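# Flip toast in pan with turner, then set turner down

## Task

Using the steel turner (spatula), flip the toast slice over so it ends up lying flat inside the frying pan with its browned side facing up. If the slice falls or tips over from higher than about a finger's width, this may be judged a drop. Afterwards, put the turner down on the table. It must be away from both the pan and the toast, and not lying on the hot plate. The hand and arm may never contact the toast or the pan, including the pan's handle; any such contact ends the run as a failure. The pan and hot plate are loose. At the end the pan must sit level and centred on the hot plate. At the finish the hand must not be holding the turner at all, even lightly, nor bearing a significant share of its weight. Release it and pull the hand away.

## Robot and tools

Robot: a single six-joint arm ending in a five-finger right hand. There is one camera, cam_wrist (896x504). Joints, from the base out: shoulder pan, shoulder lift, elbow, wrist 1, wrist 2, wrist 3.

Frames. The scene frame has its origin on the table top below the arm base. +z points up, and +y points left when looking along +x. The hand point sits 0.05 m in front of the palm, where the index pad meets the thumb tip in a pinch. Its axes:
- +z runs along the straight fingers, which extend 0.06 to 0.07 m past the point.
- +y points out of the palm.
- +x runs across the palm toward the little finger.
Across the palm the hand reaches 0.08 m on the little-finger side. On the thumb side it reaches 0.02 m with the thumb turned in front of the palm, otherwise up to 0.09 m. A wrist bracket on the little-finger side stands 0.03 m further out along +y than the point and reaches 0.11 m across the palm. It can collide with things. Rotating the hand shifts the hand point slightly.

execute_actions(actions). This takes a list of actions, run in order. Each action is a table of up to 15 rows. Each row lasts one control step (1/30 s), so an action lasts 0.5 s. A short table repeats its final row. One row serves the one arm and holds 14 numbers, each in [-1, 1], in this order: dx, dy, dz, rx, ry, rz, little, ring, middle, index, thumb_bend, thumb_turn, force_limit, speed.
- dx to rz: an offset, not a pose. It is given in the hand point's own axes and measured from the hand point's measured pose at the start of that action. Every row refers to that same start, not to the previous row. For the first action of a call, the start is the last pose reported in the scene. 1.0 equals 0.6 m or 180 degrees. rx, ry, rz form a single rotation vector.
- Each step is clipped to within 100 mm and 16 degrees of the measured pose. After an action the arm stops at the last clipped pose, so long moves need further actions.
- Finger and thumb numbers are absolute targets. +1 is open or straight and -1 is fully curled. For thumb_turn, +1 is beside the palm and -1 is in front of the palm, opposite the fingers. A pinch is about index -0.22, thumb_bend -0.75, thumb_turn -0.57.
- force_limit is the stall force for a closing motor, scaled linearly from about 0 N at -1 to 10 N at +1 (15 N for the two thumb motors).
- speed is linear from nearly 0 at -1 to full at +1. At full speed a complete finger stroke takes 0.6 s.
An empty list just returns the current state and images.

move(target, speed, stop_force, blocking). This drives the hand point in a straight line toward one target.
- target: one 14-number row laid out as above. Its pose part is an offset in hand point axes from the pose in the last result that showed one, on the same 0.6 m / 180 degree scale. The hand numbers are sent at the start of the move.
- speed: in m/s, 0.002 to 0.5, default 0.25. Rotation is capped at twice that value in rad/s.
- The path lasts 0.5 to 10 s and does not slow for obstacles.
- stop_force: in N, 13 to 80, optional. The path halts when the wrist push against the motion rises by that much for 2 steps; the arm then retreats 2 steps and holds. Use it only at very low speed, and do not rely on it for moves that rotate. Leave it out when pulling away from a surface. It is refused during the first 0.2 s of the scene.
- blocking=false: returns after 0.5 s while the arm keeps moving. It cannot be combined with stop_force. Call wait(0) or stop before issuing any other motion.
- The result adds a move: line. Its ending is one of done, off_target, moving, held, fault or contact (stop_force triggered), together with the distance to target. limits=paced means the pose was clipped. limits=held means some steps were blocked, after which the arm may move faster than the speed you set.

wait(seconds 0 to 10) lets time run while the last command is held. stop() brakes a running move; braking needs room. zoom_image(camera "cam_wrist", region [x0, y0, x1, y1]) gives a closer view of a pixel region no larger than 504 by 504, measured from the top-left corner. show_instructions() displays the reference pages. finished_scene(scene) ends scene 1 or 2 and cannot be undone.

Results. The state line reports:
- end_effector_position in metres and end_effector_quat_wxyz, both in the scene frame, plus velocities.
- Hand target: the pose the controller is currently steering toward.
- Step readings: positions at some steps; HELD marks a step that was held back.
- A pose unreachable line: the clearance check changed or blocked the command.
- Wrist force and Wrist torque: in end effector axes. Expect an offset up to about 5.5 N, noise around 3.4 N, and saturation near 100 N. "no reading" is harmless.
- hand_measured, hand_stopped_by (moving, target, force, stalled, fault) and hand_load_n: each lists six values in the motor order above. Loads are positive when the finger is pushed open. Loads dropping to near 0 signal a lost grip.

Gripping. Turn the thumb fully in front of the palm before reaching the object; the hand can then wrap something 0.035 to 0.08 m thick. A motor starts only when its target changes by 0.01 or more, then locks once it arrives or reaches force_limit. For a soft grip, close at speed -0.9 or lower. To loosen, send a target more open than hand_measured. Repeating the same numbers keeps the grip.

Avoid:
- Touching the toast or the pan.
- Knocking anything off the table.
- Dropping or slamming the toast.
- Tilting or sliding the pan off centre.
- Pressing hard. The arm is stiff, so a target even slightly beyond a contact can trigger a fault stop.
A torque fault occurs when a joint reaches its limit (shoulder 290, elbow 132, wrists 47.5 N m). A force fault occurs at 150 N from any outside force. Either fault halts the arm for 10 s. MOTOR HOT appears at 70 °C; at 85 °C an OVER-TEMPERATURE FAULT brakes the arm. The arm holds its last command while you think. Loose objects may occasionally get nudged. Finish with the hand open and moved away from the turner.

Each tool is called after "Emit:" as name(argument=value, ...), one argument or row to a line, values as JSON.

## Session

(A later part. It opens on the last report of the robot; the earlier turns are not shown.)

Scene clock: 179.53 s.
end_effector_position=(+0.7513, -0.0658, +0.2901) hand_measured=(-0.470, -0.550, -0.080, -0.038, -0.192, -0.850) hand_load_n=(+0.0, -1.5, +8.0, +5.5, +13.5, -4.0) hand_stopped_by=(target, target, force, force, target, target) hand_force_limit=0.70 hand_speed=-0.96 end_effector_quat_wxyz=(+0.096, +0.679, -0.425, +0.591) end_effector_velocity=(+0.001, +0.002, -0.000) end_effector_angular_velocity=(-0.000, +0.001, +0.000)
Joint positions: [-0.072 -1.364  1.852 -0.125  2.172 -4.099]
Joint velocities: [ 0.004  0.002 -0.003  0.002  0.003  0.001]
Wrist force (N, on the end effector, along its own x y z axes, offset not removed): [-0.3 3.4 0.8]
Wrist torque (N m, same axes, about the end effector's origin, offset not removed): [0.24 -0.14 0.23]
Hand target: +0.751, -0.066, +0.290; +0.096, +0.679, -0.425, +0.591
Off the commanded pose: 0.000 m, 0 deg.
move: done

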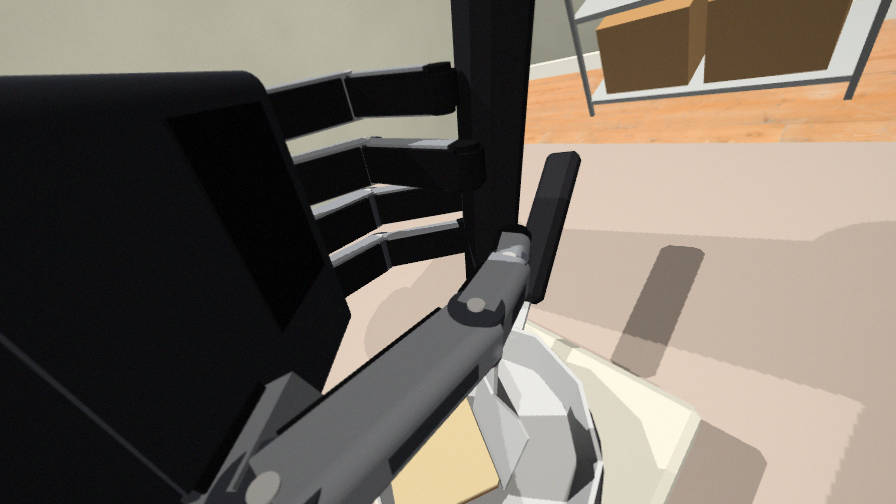

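Emit:
move(
  target=[0.001,0.0795,0.0212,0.0129,-0.0169,0.0631,-0.47,-0.55,-0.65,-0.7,-0.2,-0.85,0.7,-0.96],
  speed=0.1,
)

Emit:
move(
  target=[0.001,0.0795,0.0212,0.0129,-0.0169,0.0631,-0.47,-0.55,-0.65,-0.7,-0.2,-0.85,0.7,-0.96],
  speed=0.1,
)

Emit:
zoom_image(
  camera="cam_wrist",
  region=[380, 340, 600, 504],
)

Scene clock: 184.50 s.
end_effector_position=(+0.7276, -0.1037, +0.2694) hand_measured=(-0.470, -0.550, -0.080, -0.038, -0.192, -0.850) hand_load_n=(+0.0, -1.5, +8.0, +5.5, +13.5, -4.0) hand_stopped_by=(target, target, force, force, target, target) hand_force_limit=0.70 hand_speed=-0.96 end_effector_quat_wxyz=(+0.012, +0.650, -0.480, +0.588) end_effector_velocity=(-0.000, -0.001, -0.001) end_effector_angular_velocity=(+0.008, -0.005, +0.003)
Joint positions: [-0.19  -1.434  1.951 -0.16   1.997 -3.94 ]
Joint velocities: [-0.005 -0.002  0.004 -0.003 -0.011  0.006]
Wrist force (N, on the end effector, along its own x y z axes, offset not removed): [-0.5 5.3 2.9]
Wrist torque (N m, same axes, about the end effector's origin, offset not removed): [0.35 -0.18 0.17]
Hand target: +0.728, -0.104, +0.269; +0.012, +0.650, -0.481, +0.588
Off the commanded pose: 0.000 m, 0 deg.
move: done

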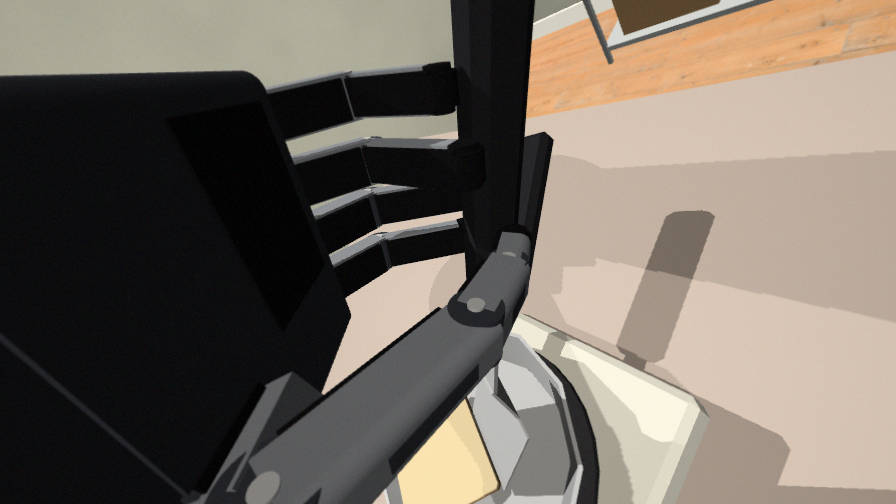

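Scene clock: 185.90 s.
end_effector_position=(+0.7067, -0.1371, +0.2399) hand_measured=(-0.470, -0.550, -0.080, -0.038, -0.192, -0.850) hand_load_n=(+0.0, -2.0, +7.5, +5.5, +13.5, -4.5) hand_stopped_by=(target, target, force, force, target, target) hand_force_limit=0.70 hand_speed=-0.96 end_effector_quat_wxyz=(-0.072, +0.615, -0.530, +0.579) end_effector_velocity=(-0.000, -0.001, -0.001) end_effector_angular_velocity=(+0.007, -0.005, +0.002)
Joint positions: [-0.318 -1.482  2.048 -0.22   1.81  -3.788]
Joint velocities: [-0.006 -0.002  0.004 -0.003 -0.01   0.006]
Wrist force (N, on the end effector, along its own x y z axes, offset not removed): [-1.3 3.9 2.5]
Wrist torque (N m, same axes, about the end effector's origin, offset not removed): [0.17 -0.04 -0.06]
Hand target: +0.707, -0.137, +0.240; -0.072, +0.615, -0.530, +0.579
Off the commanded pose: 0.000 m, 0 deg.
move: done

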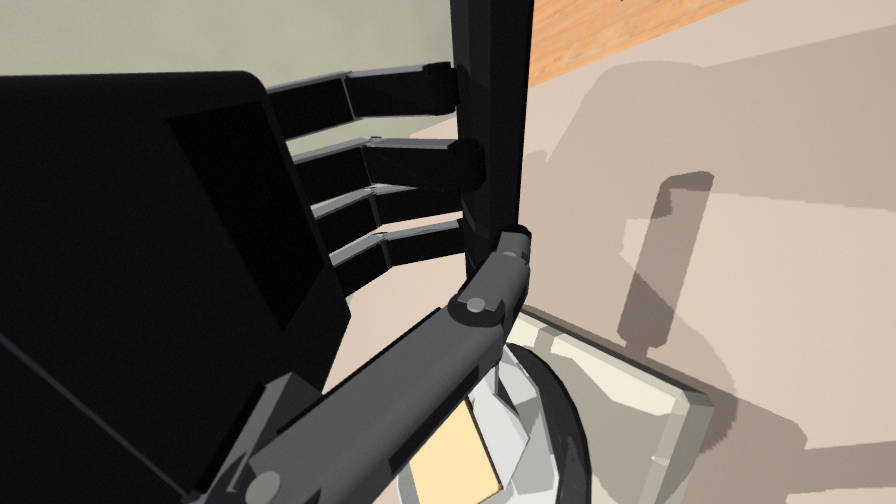

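Region (380, 340, 600, 504) of cam_wrist's 896x504 image, scaled by 2.291, with more detail than that image has; it fills the top 376 rows of this view, and the rest is white.

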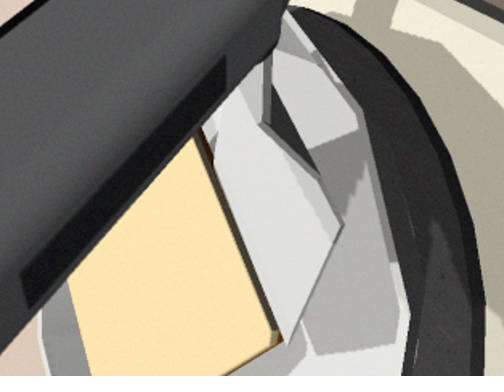

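Emit:
move(
  target=[0.001,0.0795,0.0212,0.0129,-0.0169,0.0631,-0.47,-0.55,-0.65,-0.7,-0.2,-0.85,0.7,-0.96],
  speed=0.1,
)

Emit:
zoom_image(
  camera="cam_wrist",
  region=[380, 340, 600, 504],
)

Scene clock: 189.77 s.
end_effector_position=(+0.6894, -0.1646, +0.2028) hand_measured=(-0.470, -0.550, -0.080, -0.038, -0.192, -0.850) hand_load_n=(+0.0, -0.5, +8.5, +7.0, +12.0, -4.0) hand_stopped_by=(target, target, force, force, target, target) hand_force_limit=0.70 hand_speed=-0.96 end_effector_quat_wxyz=(-0.155, +0.574, -0.575, +0.563) end_effector_velocity=(-0.000, -0.001, -0.002) end_effector_angular_velocity=(+0.008, -0.005, +0.001)
Joint positions: [-0.448 -1.498  2.141 -0.308  1.622 -3.635]
Joint velocities: [-0.005  0.     0.004 -0.004 -0.009  0.007]
Wrist force (N, on the end effector, along its own x y z axes, offset not removed): [-2.8 3.4 1.1]
Wrist torque (N m, same axes, about the end effector's origin, offset not removed): [0.31 0.29 0.16]
Hand target: +0.689, -0.165, +0.203; -0.155, +0.573, -0.575, +0.563
Off the commanded pose: 0.000 m, 0 deg.
move: done

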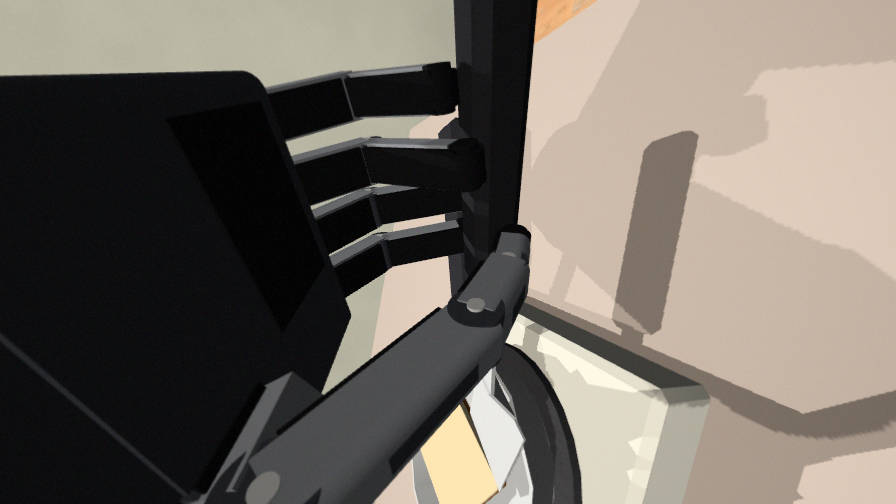

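Region (380, 340, 600, 504) of cam_wrist's 896x504 image, scaled by 2.291, with more detail than that image has; it fills the top 376 rows of this view, and the rest is white.

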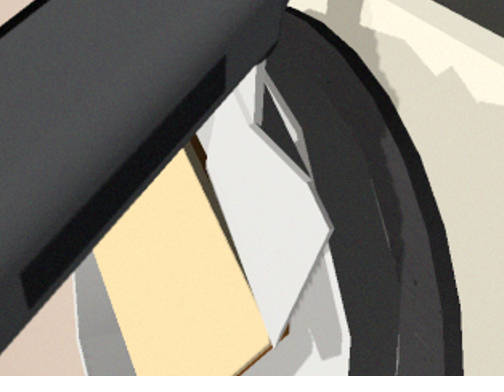

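Emit:
move(
  target=[0,-0.0585,0.0018,-0.0097,0.0127,-0.0473,-0.47,-0.55,-0.65,-0.7,-0.2,-0.85,0.7,-0.96],
  speed=0.08,
)

Emit:
zoom_image(
  camera="cam_wrist",
  region=[380, 340, 600, 504],
)

Scene clock: 193.57 s.
end_effector_position=(+0.7073, -0.1549, +0.2313) hand_measured=(-0.470, -0.550, -0.080, -0.038, -0.192, -0.850) hand_load_n=(+0.0, -2.0, +7.5, +5.5, +13.5, -4.5) hand_stopped_by=(target, target, force, force, target, target) hand_force_limit=0.70 hand_speed=-0.96 end_effector_quat_wxyz=(-0.093, +0.605, -0.542, +0.575) end_effector_velocity=(+0.001, +0.000, +0.002) end_effector_angular_velocity=(-0.006, +0.003, -0.001)
Joint positions: [-0.366 -1.48   2.062 -0.239  1.748 -3.755]
Joint velocities: [ 0.003  0.001 -0.004  0.003  0.006 -0.005]
Wrist force (N, on the end effector, along its own x y z axes, offset not removed): [-2.6 4.5 0.8]
Wrist torque (N m, same axes, about the end effector's origin, offset not removed): [0.46 0.31 0.01]
Hand target: +0.707, -0.155, +0.231; -0.092, +0.606, -0.542, +0.575
Off the commanded pose: 0.000 m, 0 deg.
move: done

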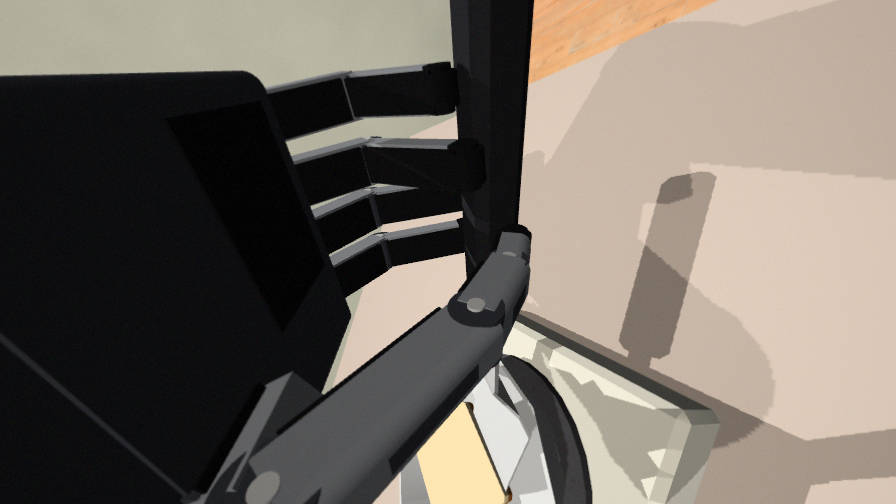

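Region (380, 340, 600, 504) of cam_wrist's 896x504 image, scaled by 2.291, with more detail than that image has; it fills the top 376 rows of this view, and the rest is white.

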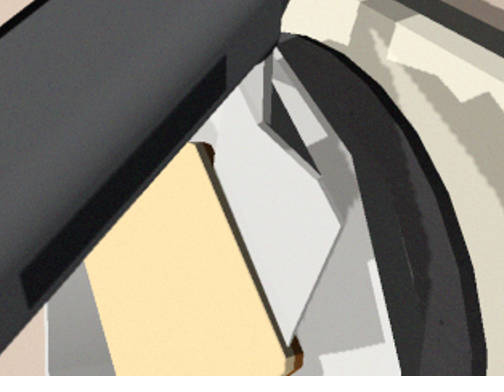

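Emit:
move(
  target=[-0.0023,0.0083,0.0027,0,0,0,-0.47,-0.55,-0.65,-0.7,-0.2,-0.85,0.7,-0.96],
  speed=0.015,
)

Emit:
zoom_image(
  camera="cam_wrist",
  region=[440, 380, 580, 504],
)

Scene clock: 196.40 s.
end_effector_position=(+0.7062, -0.1566, +0.2264) hand_measured=(-0.470, -0.550, -0.080, -0.038, -0.192, -0.850) hand_load_n=(+0.0, -2.0, +7.5, +5.5, +13.5, -4.5) hand_stopped_by=(target, target, force, force, target, target) hand_force_limit=0.70 hand_speed=-0.96 end_effector_quat_wxyz=(-0.093, +0.605, -0.542, +0.575) end_effector_velocity=(-0.000, -0.000, -0.001) end_effector_angular_velocity=(-0.000, +0.000, +0.001)
Joint positions: [-0.37  -1.476  2.069 -0.25   1.745 -3.756]
Joint velocities: [-0.001  0.001  0.002 -0.003 -0.001 -0.001]
Wrist force (N, on the end effector, along its own x y z axes, offset not removed): [-2.4 5.9 0.6]
Wrist torque (N m, same axes, about the end effector's origin, offset not removed): [0.55 0.30 0.05]
Hand target: +0.706, -0.157, +0.226; -0.093, +0.605, -0.542, +0.575
Off the commanded pose: 0.000 m, 0 deg.
move: done

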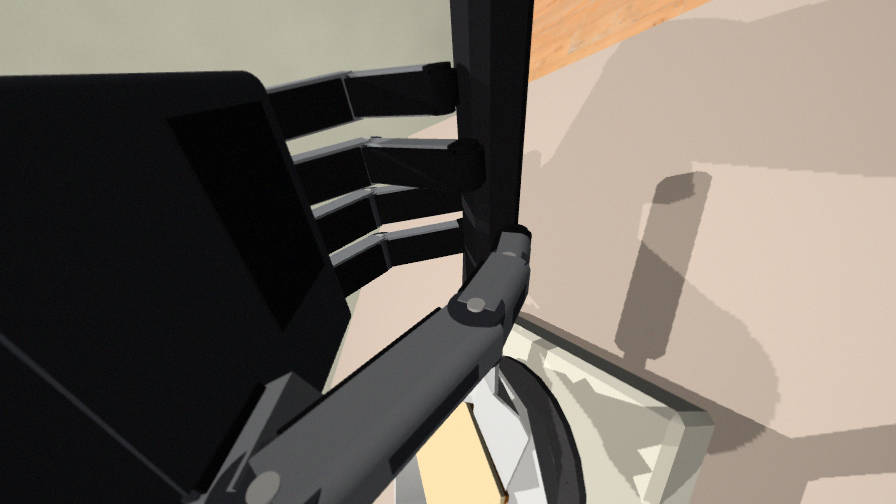

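Region (440, 380, 580, 504) of cam_wrist's 896x504 image, scaled by 3.600, with more detail than that image has; it fills the top 446 rows of this view, and the rest is white.

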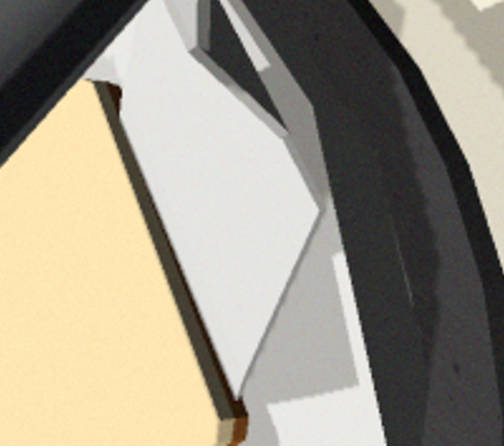

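Emit:
move(
  target=[-0.03,-0.016,0.0018,0,0,0,-0.47,-0.55,-0.65,-0.7,-0.2,-0.85,0.7,-0.96],
  speed=0.02,
)

Emit:
zoom_image(
  camera="cam_wrist",
  region=[380, 340, 600, 504],
)

Scene clock: 203.10 s.
end_effector_position=(+0.7168, -0.1397, +0.2224) hand_measured=(-0.470, -0.550, -0.080, -0.038, -0.192, -0.850) hand_load_n=(+0.0, -1.5, +8.0, +5.5, +13.5, -4.5) hand_stopped_by=(target, target, force, force, target, target) hand_force_limit=0.70 hand_speed=-0.96 end_effector_quat_wxyz=(-0.093, +0.605, -0.542, +0.575) end_effector_velocity=(+0.002, +0.002, -0.001) end_effector_angular_velocity=(+0.000, -0.001, +0.002)
Joint positions: [-0.331 -1.456  2.053 -0.253  1.782 -3.743]
Joint velocities: [ 0.004  0.003 -0.002 -0.002  0.002  0.001]
Wrist force (N, on the end effector, along its own x y z axes, offset not removed): [-0.6 4.0 0.9]
Wrist torque (N m, same axes, about the end effector's origin, offset not removed): [0.25 -0.06 0.12]
Hand target: +0.717, -0.140, +0.222; -0.093, +0.605, -0.542, +0.575
Off the commanded pose: 0.000 m, 0 deg.
move: done

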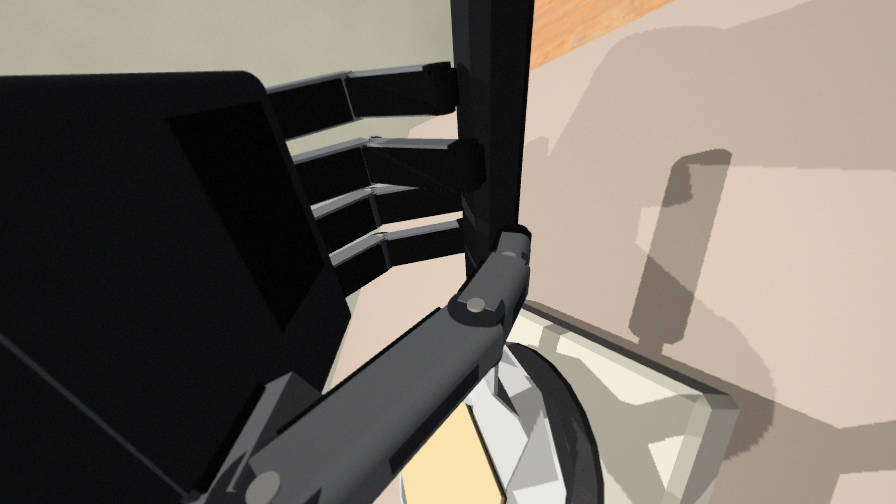

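Region (380, 340, 600, 504) of cam_wrist's 896x504 image, scaled by 2.291, with more detail than that image has; it fills the top 376 rows of this view, and the rest is white.

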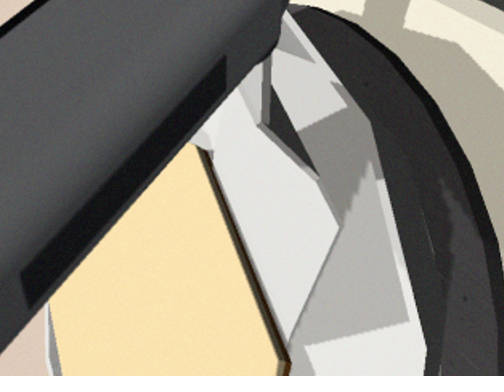

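Emit:
move(
  target=[-0.0205,-0.0145,0.0003,0,0,0,-0.47,-0.55,-0.65,-0.7,-0.2,-0.85,0.7,-0.96],
  speed=0.02,
)

Emit:
zoom_image(
  camera="cam_wrist",
  region=[380, 340, 600, 504],
)

Scene clock: 207.30 s.
end_effector_position=(+0.7247, -0.1271, +0.2214) hand_measured=(-0.470, -0.550, -0.080, -0.038, -0.192, -0.850) hand_load_n=(+0.0, -1.0, +8.0, +6.0, +13.0, -4.5) hand_stopped_by=(target, target, force, force, target, target) hand_force_limit=0.70 hand_speed=-0.96 end_effector_quat_wxyz=(-0.093, +0.605, -0.542, +0.575) end_effector_velocity=(+0.001, +0.001, -0.001) end_effector_angular_velocity=(+0.000, +0.002, -0.002)
Joint positions: [-0.302 -1.441  2.039 -0.25   1.809 -3.733]
Joint velocities: [ 0.003  0.003 -0.002  0.001  0.005  0.001]
Wrist force (N, on the end effector, along its own x y z axes, offset not removed): [-1.1 4.7 1.1]
Wrist torque (N m, same axes, about the end effector's origin, offset not removed): [0.42 0.07 0.10]
Hand target: +0.725, -0.127, +0.221; -0.093, +0.605, -0.542, +0.575
Off the commanded pose: 0.000 m, 0 deg.
move: done

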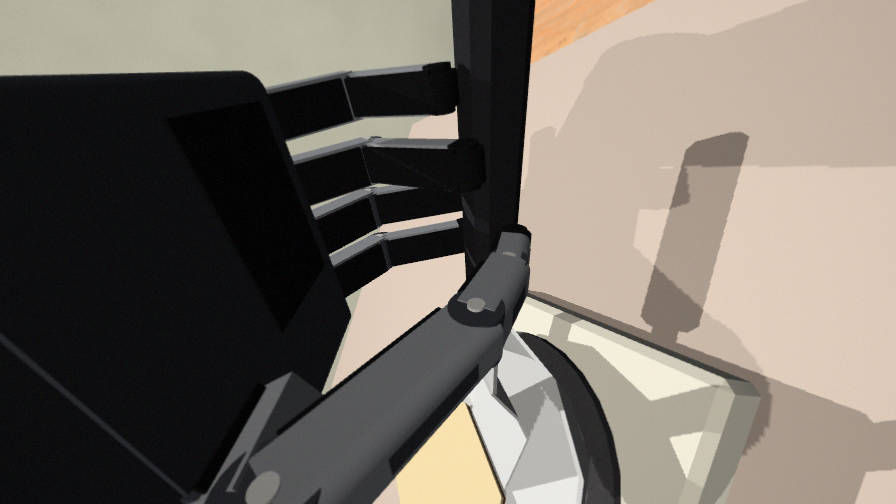

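Region (380, 340, 600, 504) of cam_wrist's 896x504 image, scaled by 2.291, with more detail than that image has; it fills the top 376 rows of this view, and the rest is white.

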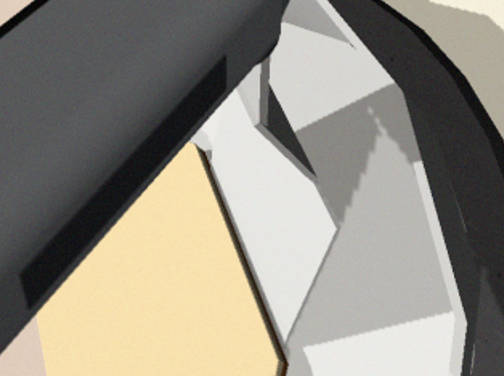

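Emit:
move(
  target=[-0.0082,0.0622,0.0185,0.0108,-0.0141,0.0526,-0.47,-0.55,-0.65,-0.7,-0.2,-0.85,0.7,-0.96],
  speed=0.05,
)

Emit:
zoom_image(
  camera="cam_wrist",
  region=[380, 340, 600, 504],
)

Scene clock: 211.40 s.
end_effector_position=(+0.7142, -0.1438, +0.1877) hand_measured=(-0.470, -0.550, -0.080, -0.038, -0.192, -0.850) hand_load_n=(+0.0, -0.5, +8.0, +6.0, +12.5, -4.5) hand_stopped_by=(target, target, force, force, target, target) hand_force_limit=0.70 hand_speed=-0.96 end_effector_quat_wxyz=(-0.162, +0.570, -0.578, +0.561) end_effector_velocity=(-0.000, -0.000, -0.002) end_effector_angular_velocity=(+0.006, -0.004, -0.000)
Joint positions: [-0.391 -1.445  2.114 -0.335  1.67  -3.6  ]
Joint velocities: [-0.003  0.001  0.003 -0.004 -0.005  0.006]
Wrist force (N, on the end effector, along its own x y z axes, offset not removed): [-2.8 2.3 0.6]
Wrist torque (N m, same axes, about the end effector's origin, offset not removed): [0.07 0.36 0.07]
Hand target: +0.714, -0.144, +0.187; -0.162, +0.570, -0.578, +0.561
Off the commanded pose: 0.000 m, 0 deg.
move: done

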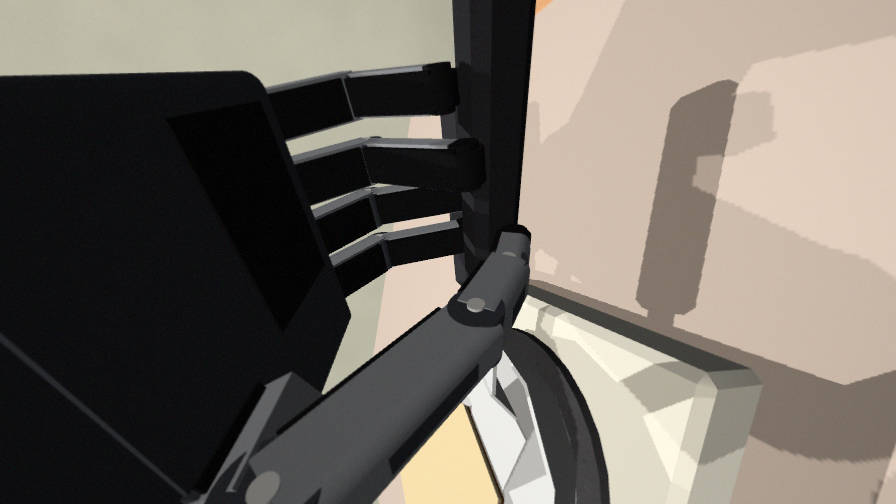

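Region (380, 340, 600, 504) of cam_wrist's 896x504 image, scaled by 2.291, with more detail than that image has; it fills the top 376 rows of this view, and the rest is white.

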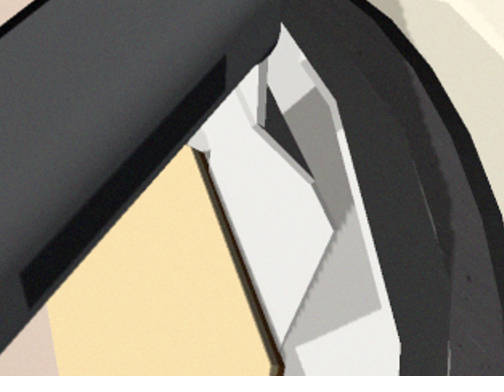

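Emit:
move(
  target=[-0.0145,-0.0081,0.0008,0,0,0,-0.47,-0.55,-0.65,-0.7,-0.2,-0.85,0.7,-0.96],
  speed=0.03,
)

Emit:
zoom_image(
  camera="cam_wrist",
  region=[380, 340, 600, 504],
)

Scene clock: 214.73 s.
end_effector_position=(+0.7195, -0.1354, +0.1876) hand_measured=(-0.470, -0.550, -0.080, -0.038, -0.192, -0.850) hand_load_n=(+0.0, -0.5, +8.5, +6.0, +12.5, -4.5) hand_stopped_by=(target, target, force, force, target, target) hand_force_limit=0.70 hand_speed=-0.96 end_effector_quat_wxyz=(-0.162, +0.570, -0.578, +0.561) end_effector_velocity=(+0.001, +0.001, +0.000) end_effector_angular_velocity=(-0.001, +0.001, -0.001)
Joint positions: [-0.372 -1.437  2.105 -0.333  1.688 -3.593]
Joint velocities: [ 0.004  0.001 -0.002  0.001  0.005  0.   ]
Wrist force (N, on the end effector, along its own x y z axes, offset not removed): [-2.9 2.3 1.6]
Wrist torque (N m, same axes, about the end effector's origin, offset not removed): [0.03 0.30 -0.01]
Hand target: +0.720, -0.135, +0.188; -0.162, +0.570, -0.578, +0.561
Off the commanded pose: 0.000 m, 0 deg.
move: done

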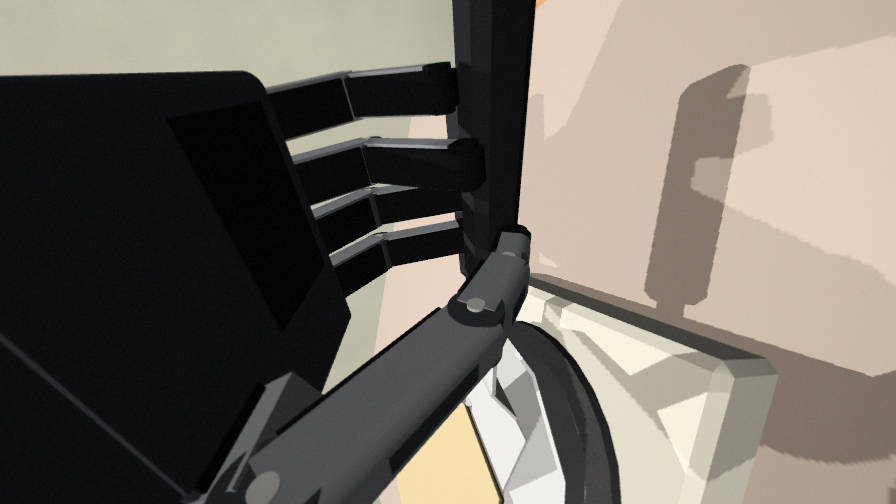

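Region (380, 340, 600, 504) of cam_wrist's 896x504 image, scaled by 2.291, with more detail than that image has; it fills the top 376 rows of this view, and the rest is white.

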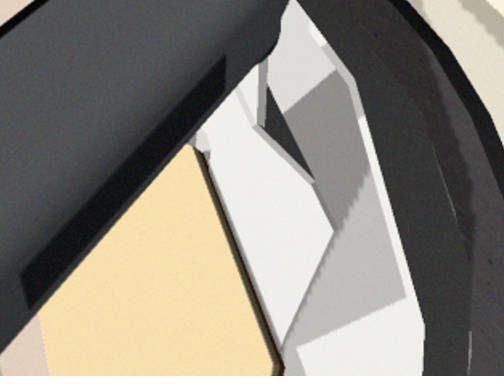

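Emit:
move(
  target=[0.0028,0.0405,0.0102,0.0065,-0.0085,0.0315,-0.47,-0.55,-0.65,-0.7,-0.2,-0.85,0.7,-0.96],
  speed=0.06,
)

Emit:
zoom_image(
  camera="cam_wrist",
  region=[380, 340, 600, 504],
)

Scene clock: 219.20 s.
end_effector_position=(+0.7124, -0.1464, +0.1663) hand_measured=(-0.470, -0.550, -0.080, -0.038, -0.192, -0.850) hand_load_n=(+0.0, -0.5, +8.5, +6.5, +12.5, -4.0) hand_stopped_by=(target, target, force, force, target, target) hand_force_limit=0.70 hand_speed=-0.96 end_effector_quat_wxyz=(+0.203, -0.546, +0.597, -0.551) end_effector_velocity=(-0.000, -0.000, -0.002) end_effector_angular_velocity=(+0.007, -0.004, +0.002)
Joint positions: [-0.429 -1.432  2.152 -0.393  1.601 -3.514]
Joint velocities: [-0.004  0.001  0.004 -0.005 -0.008  0.006]
Wrist force (N, on the end effector, along its own x y z axes, offset not removed): [-1.1 3.3 0.7]
Wrist torque (N m, same axes, about the end effector's origin, offset not removed): [0.30 0.05 0.09]
Hand target: +0.712, -0.147, +0.166; +0.203, -0.546, +0.597, -0.551
Off the commanded pose: 0.000 m, 0 deg.
move: done

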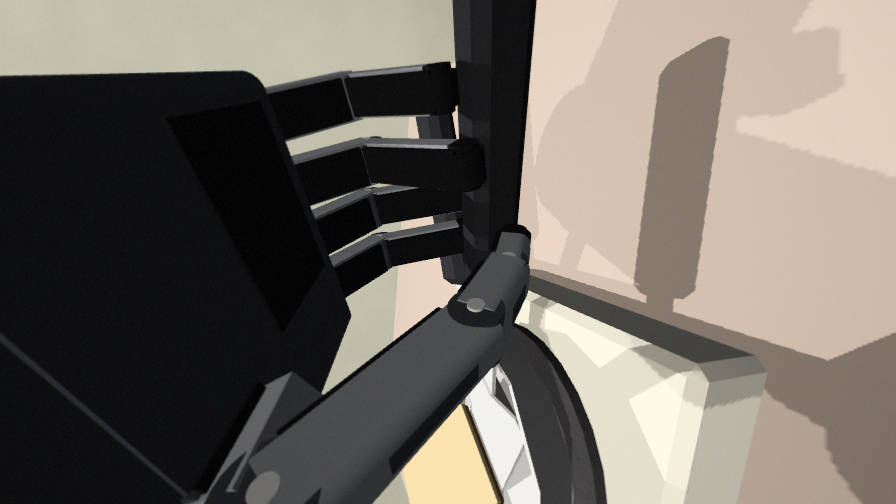

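Region (380, 340, 600, 504) of cam_wrist's 896x504 image, scaled by 2.291, with more detail than that image has; it fills the top 376 rows of this view, and the rest is white.

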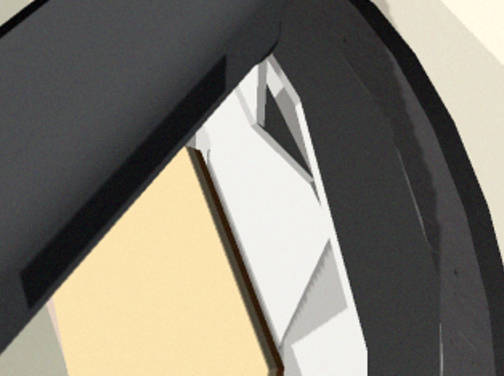

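Emit:
move(
  target=[-0.0182,-0.008,0.0016,0,0,0,-0.47,-0.55,-0.65,-0.7,-0.2,-0.85,0.7,-0.96],
  speed=0.3,
)

Emit:
zoom_image(
  camera="cam_wrist",
  region=[380, 340, 600, 504],
)

Scene clock: 221.13 s.
end_effector_position=(+0.7188, -0.1364, +0.1663) hand_measured=(-0.470, -0.550, -0.080, -0.038, -0.192, -0.850) hand_load_n=(+0.0, -0.5, +8.5, +6.0, +12.5, -4.5) hand_stopped_by=(target, target, force, force, target, target) hand_force_limit=0.70 hand_speed=-0.96 end_effector_quat_wxyz=(+0.203, -0.546, +0.597, -0.551) end_effector_velocity=(+0.001, +0.002, +0.001) end_effector_angular_velocity=(+0.001, -0.002, -0.001)
Joint positions: [-0.405 -1.423  2.141 -0.391  1.624 -3.506]
Joint velocities: [ 0.004  0.    -0.001 -0.     0.004  0.003]
Wrist force (N, on the end effector, along its own x y z axes, offset not removed): [-1.3 3.2 0.5]
Wrist torque (N m, same axes, about the end effector's origin, offset not removed): [0.23 0.14 0.12]
Hand target: +0.719, -0.136, +0.166; +0.203, -0.546, +0.597, -0.551
Off the commanded pose: 0.000 m, 0 deg.
move: done

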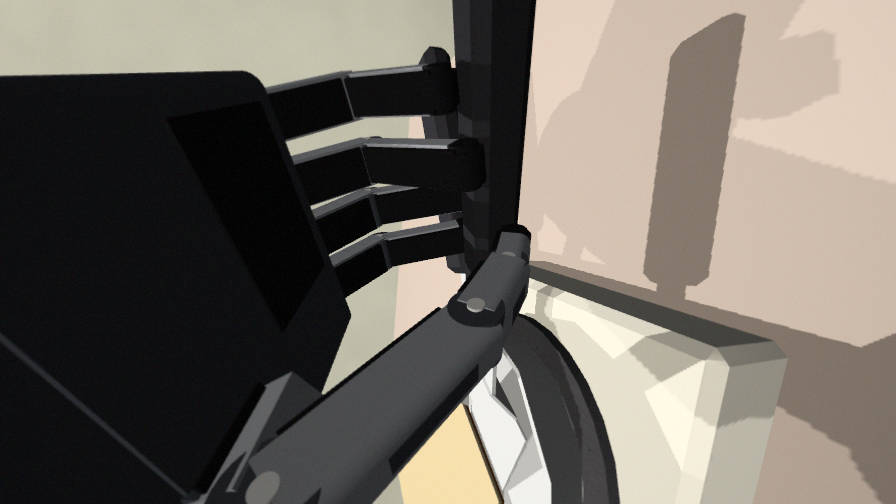

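Region (380, 340, 600, 504) of cam_wrist's 896x504 image, scaled by 2.291, with more detail than that image has; it fills the top 376 rows of this view, and the rest is white.

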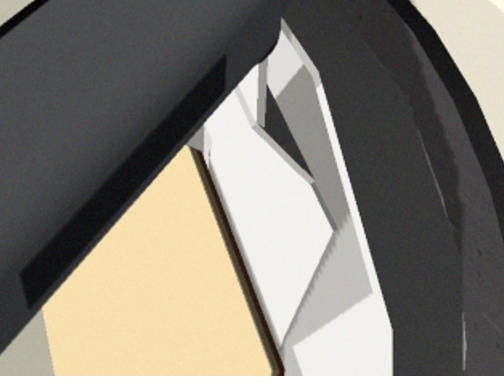

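Emit:
zoom_image(
  camera="cam_wrist",
  region=[450, 390, 530, 504],
)

Region (450, 390, 530, 504) of cam_wrist's 896x504 image, scaled by 4.421, with more detail than that image has; it fills the left 354 columns of this view, and the rest is white.

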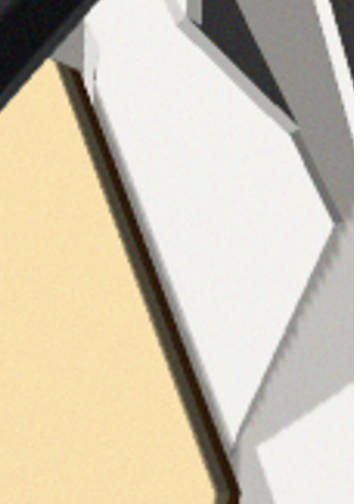

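Emit:
move(
  target=[-0.0004,-0.0123,-0.0032,0,0,0,-0.47,-0.55,-0.65,-0.7,-0.2,-0.85,0.7,-0.96],
  speed=0.01,
)

Emit:
zoom_image(
  camera="cam_wrist",
  region=[400, 360, 560, 504],
)

Scene clock: 226.03 s.
end_effector_position=(+0.7204, -0.1339, +0.1732) hand_measured=(-0.470, -0.550, -0.080, -0.038, -0.192, -0.850) hand_load_n=(+0.0, -2.5, +7.5, +5.0, +14.0, -4.5) hand_stopped_by=(target, target, force, force, target, target) hand_force_limit=0.70 hand_speed=-0.96 end_effector_quat_wxyz=(+0.203, -0.546, +0.597, -0.551) end_effector_velocity=(-0.000, +0.000, +0.002) end_effector_angular_velocity=(+0.001, -0.000, -0.002)
Joint positions: [-0.399 -1.43   2.133 -0.377  1.63  -3.504]
Joint velocities: [ 0.001 -0.002 -0.001  0.004  0.002  0.002]
Wrist force (N, on the end effector, along its own x y z axes, offset not removed): [-1.3 4.7 0.4]
Wrist torque (N m, same axes, about the end effector's origin, offset not removed): [0.37 0.19 -0.02]
Hand target: +0.720, -0.134, +0.173; +0.203, -0.546, +0.597, -0.551
Off the commanded pose: 0.000 m, 0 deg.
move: done

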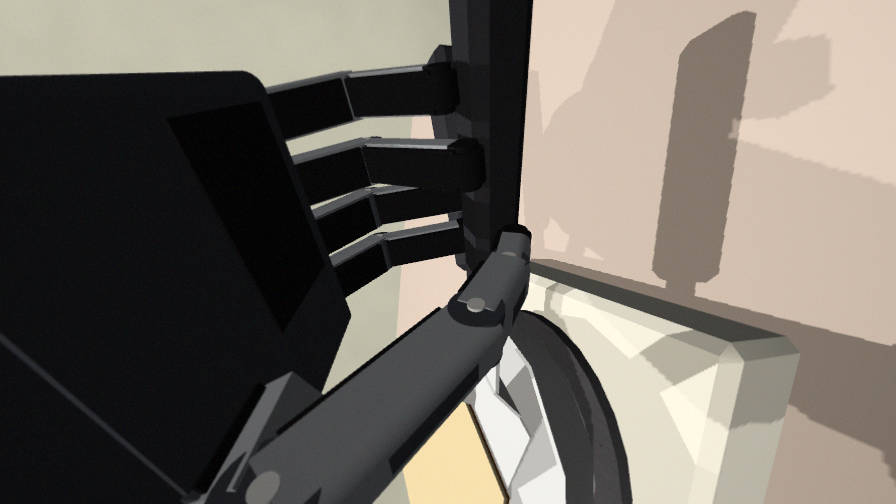

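Region (400, 360, 560, 504) of cam_wrist's 896x504 image, scaled by 3.150, with more detail than that image has; it fills the top 454 rows of this view, and the rest is white.

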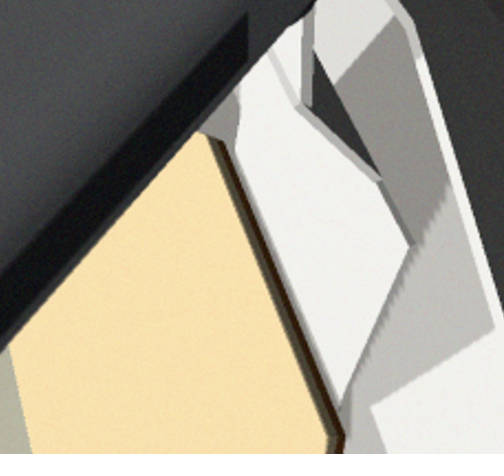

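Emit:
move(
  target=[0.0005,-0.0101,-0.0028,0,0,0,-0.47,-0.55,-0.65,-0.7,-0.2,-0.85,0.7,-0.96],
  speed=0.01,
)

Emit:
zoom_image(
  camera="cam_wrist",
  region=[400, 360, 560, 504],
)

Scene clock: 228.60 s.
end_effector_position=(+0.7214, -0.1322, +0.1790) hand_measured=(-0.470, -0.550, -0.080, -0.038, -0.192, -0.850) hand_load_n=(+0.0, -2.5, +7.5, +5.0, +14.0, -4.5) hand_stopped_by=(target, target, force, force, target, target) hand_force_limit=0.70 hand_speed=-0.96 end_effector_quat_wxyz=(+0.203, -0.546, +0.597, -0.551) end_effector_velocity=(+0.000, -0.000, +0.002) end_effector_angular_velocity=(-0.000, -0.002, -0.001)
Joint positions: [-0.395 -1.435  2.126 -0.364  1.634 -3.503]
Joint velocities: [ 0.    -0.002 -0.001  0.001  0.001  0.001]
Wrist force (N, on the end effector, along its own x y z axes, offset not removed): [-2.6 4.0 1.4]
Wrist torque (N m, same axes, about the end effector's origin, offset not removed): [0.17 0.32 -0.14]
Hand target: +0.721, -0.132, +0.179; +0.203, -0.546, +0.597, -0.551
Off the commanded pose: 0.000 m, 0 deg.
move: done

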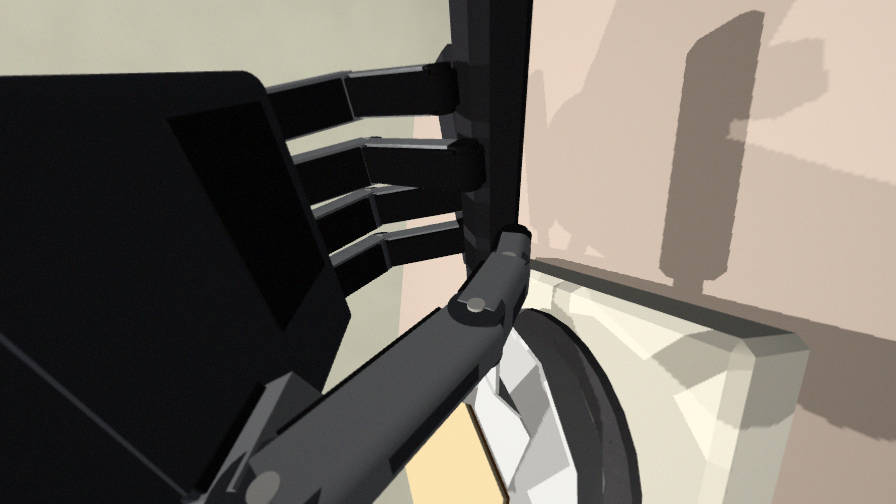

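Region (400, 360, 560, 504) of cam_wrist's 896x504 image, scaled by 3.150, with more detail than that image has; it fills the top 454 rows of this view, and the rest is white.

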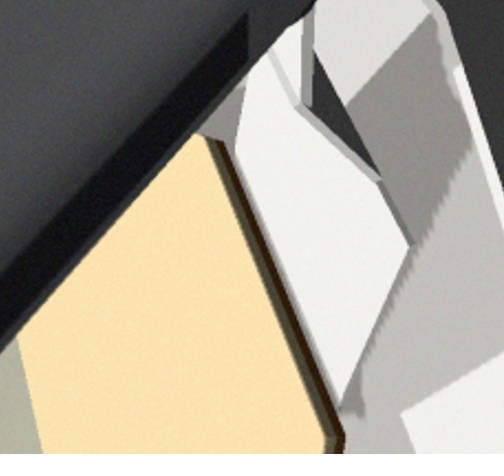

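Emit:
move(
  target=[0.009,0.0245,0.0045,0.0065,-0.0085,0.0315,-0.47,-0.55,-0.65,-0.7,-0.2,-0.85,0.7,-0.96],
  speed=0.03,
)

Emit:
zoom_image(
  camera="cam_wrist",
  region=[400, 360, 560, 504],
)

Scene clock: 238.10 s.
end_effector_position=(+0.7157, -0.1411, +0.1673) hand_measured=(-0.470, -0.550, -0.080, -0.038, -0.192, -0.850) hand_load_n=(+0.0, -2.5, +7.5, +5.0, +14.0, -4.5) hand_stopped_by=(target, target, force, force, target, target) hand_force_limit=0.70 hand_speed=-0.96 end_effector_quat_wxyz=(+0.243, -0.521, +0.615, -0.539) end_effector_velocity=(-0.000, -0.001, -0.001) end_effector_angular_velocity=(+0.006, -0.005, -0.000)
Joint positions: [-0.448 -1.437  2.163 -0.41   1.552 -3.422]
Joint velocities: [-0.005  0.001  0.003 -0.006 -0.006  0.006]
Wrist force (N, on the end effector, along its own x y z axes, offset not removed): [-0.1 6.1 0.7]
Wrist torque (N m, same axes, about the end effector's origin, offset not removed): [0.54 -0.01 0.13]
Hand target: +0.716, -0.141, +0.167; +0.243, -0.521, +0.615, -0.539
Off the commanded pose: 0.000 m, 0 deg.
move: done

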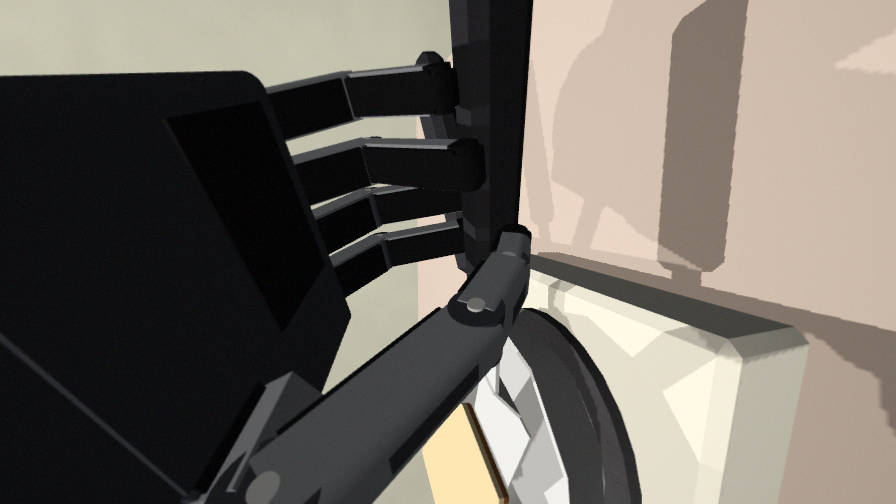

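Region (400, 360, 560, 504) of cam_wrist's 896x504 image, scaled by 3.150, with more detail than that image has; it fills the top 454 rows of this view, and the rest is white.

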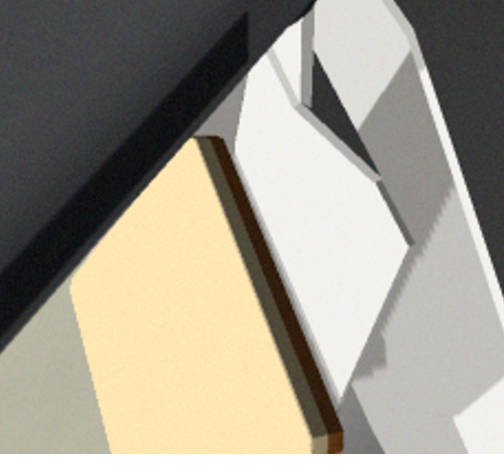

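Emit:
move(
  target=[0.0035,0.0368,0.009,0.0086,-0.0113,0.042,-0.47,-0.55,-0.65,-0.7,-0.2,-0.85,0.7,-0.96],
  speed=0.035,
)

Emit:
zoom_image(
  camera="cam_wrist",
  region=[400, 360, 560, 504],
)

Scene clock: 243.10 s.
end_effector_position=(+0.7112, -0.1480, +0.1461) hand_measured=(-0.470, -0.550, -0.080, -0.038, -0.192, -0.850) hand_load_n=(+0.0, -2.5, +7.5, +5.0, +14.0, -4.5) hand_stopped_by=(target, target, force, force, target, target) hand_force_limit=0.70 hand_speed=-0.96 end_effector_quat_wxyz=(+0.295, -0.486, +0.636, -0.521) end_effector_velocity=(-0.000, -0.000, -0.000) end_effector_angular_velocity=(+0.008, -0.007, +0.001)
Joint positions: [-0.507 -1.42   2.209 -0.49   1.456 -3.307]
Joint velocities: [-0.004  0.     0.003 -0.007 -0.008  0.009]
Wrist force (N, on the end effector, along its own x y z axes, offset not removed): [-1.6 3.4 1.9]
Wrist torque (N m, same axes, about the end effector's origin, offset not removed): [0.07 0.20 -0.06]
Hand target: +0.711, -0.148, +0.146; +0.296, -0.486, +0.636, -0.521
Off the commanded pose: 0.000 m, 0 deg.
move: done

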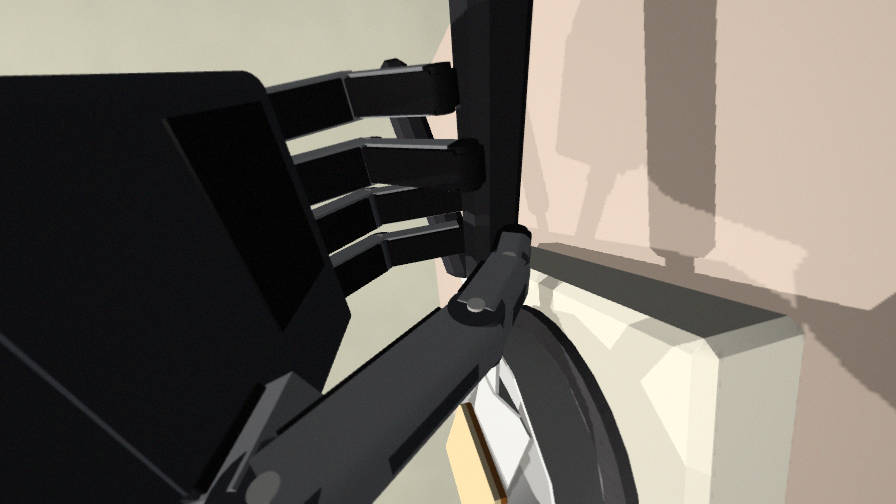

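Region (400, 360, 560, 504) of cam_wrist's 896x504 image, scaled by 3.150, with more detail than that image has; it fills the top 454 rows of this view, and the rest is white.

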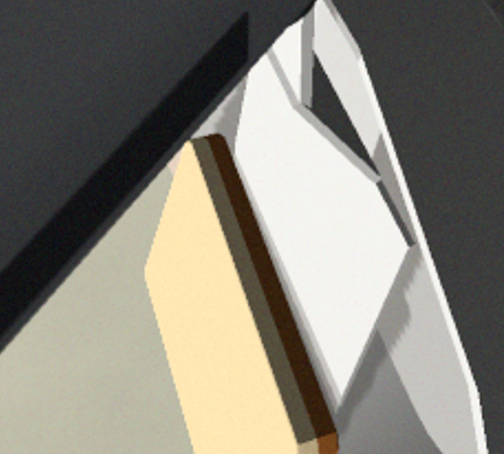

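Emit:
move(
  target=[-0.0163,-0.0007,0.0032,0,0,0,-0.47,-0.55,-0.65,-0.7,-0.2,-0.85,0.7,-0.96],
  speed=0.03,
)

Emit:
zoom_image(
  camera="cam_wrist",
  region=[400, 360, 560, 504],
)

Scene clock: 246.50 s.
end_effector_position=(+0.7164, -0.1397, +0.1447) hand_measured=(-0.470, -0.550, -0.080, -0.038, -0.192, -0.850) hand_load_n=(+0.0, -2.5, +7.5, +5.0, +14.0, -4.5) hand_stopped_by=(target, target, force, force, target, target) hand_force_limit=0.70 hand_speed=-0.96 end_effector_quat_wxyz=(+0.295, -0.486, +0.636, -0.521) end_effector_velocity=(+0.001, +0.001, +0.000) end_effector_angular_velocity=(-0.001, +0.000, -0.002)
Joint positions: [-0.486 -1.413  2.203 -0.492  1.476 -3.301]
Joint velocities: [ 0.004  0.    -0.001  0.001  0.006  0.001]
Wrist force (N, on the end effector, along its own x y z axes, offset not removed): [1.8 5.3 2.9]
Wrist torque (N m, same axes, about the end effector's origin, offset not removed): [0.26 -0.31 0.15]
Hand target: +0.717, -0.140, +0.145; +0.295, -0.486, +0.636, -0.521
Off the commanded pose: 0.000 m, 0 deg.
move: done

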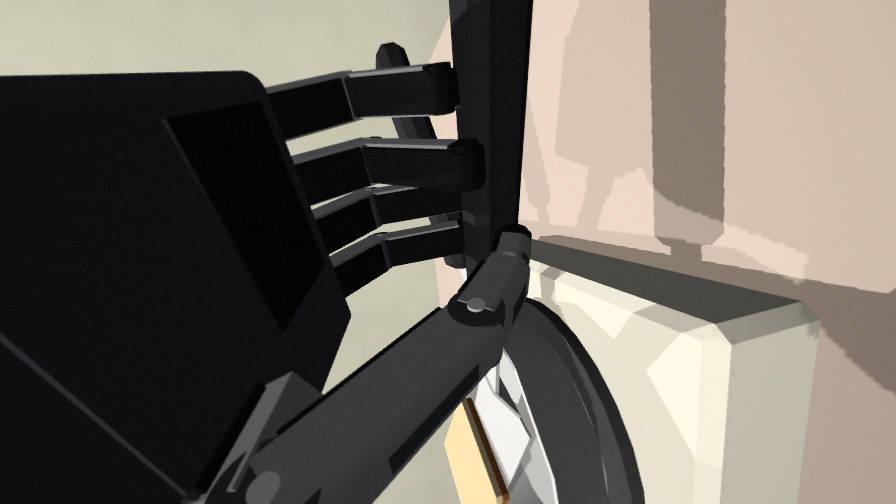

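Region (400, 360, 560, 504) of cam_wrist's 896x504 image, scaled by 3.150, with more detail than that image has; it fills the top 454 rows of this view, and the rest is white.

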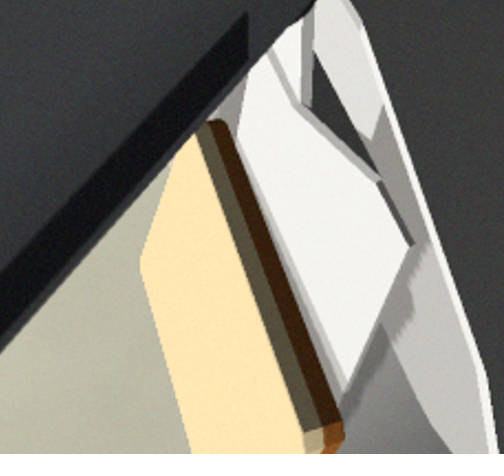

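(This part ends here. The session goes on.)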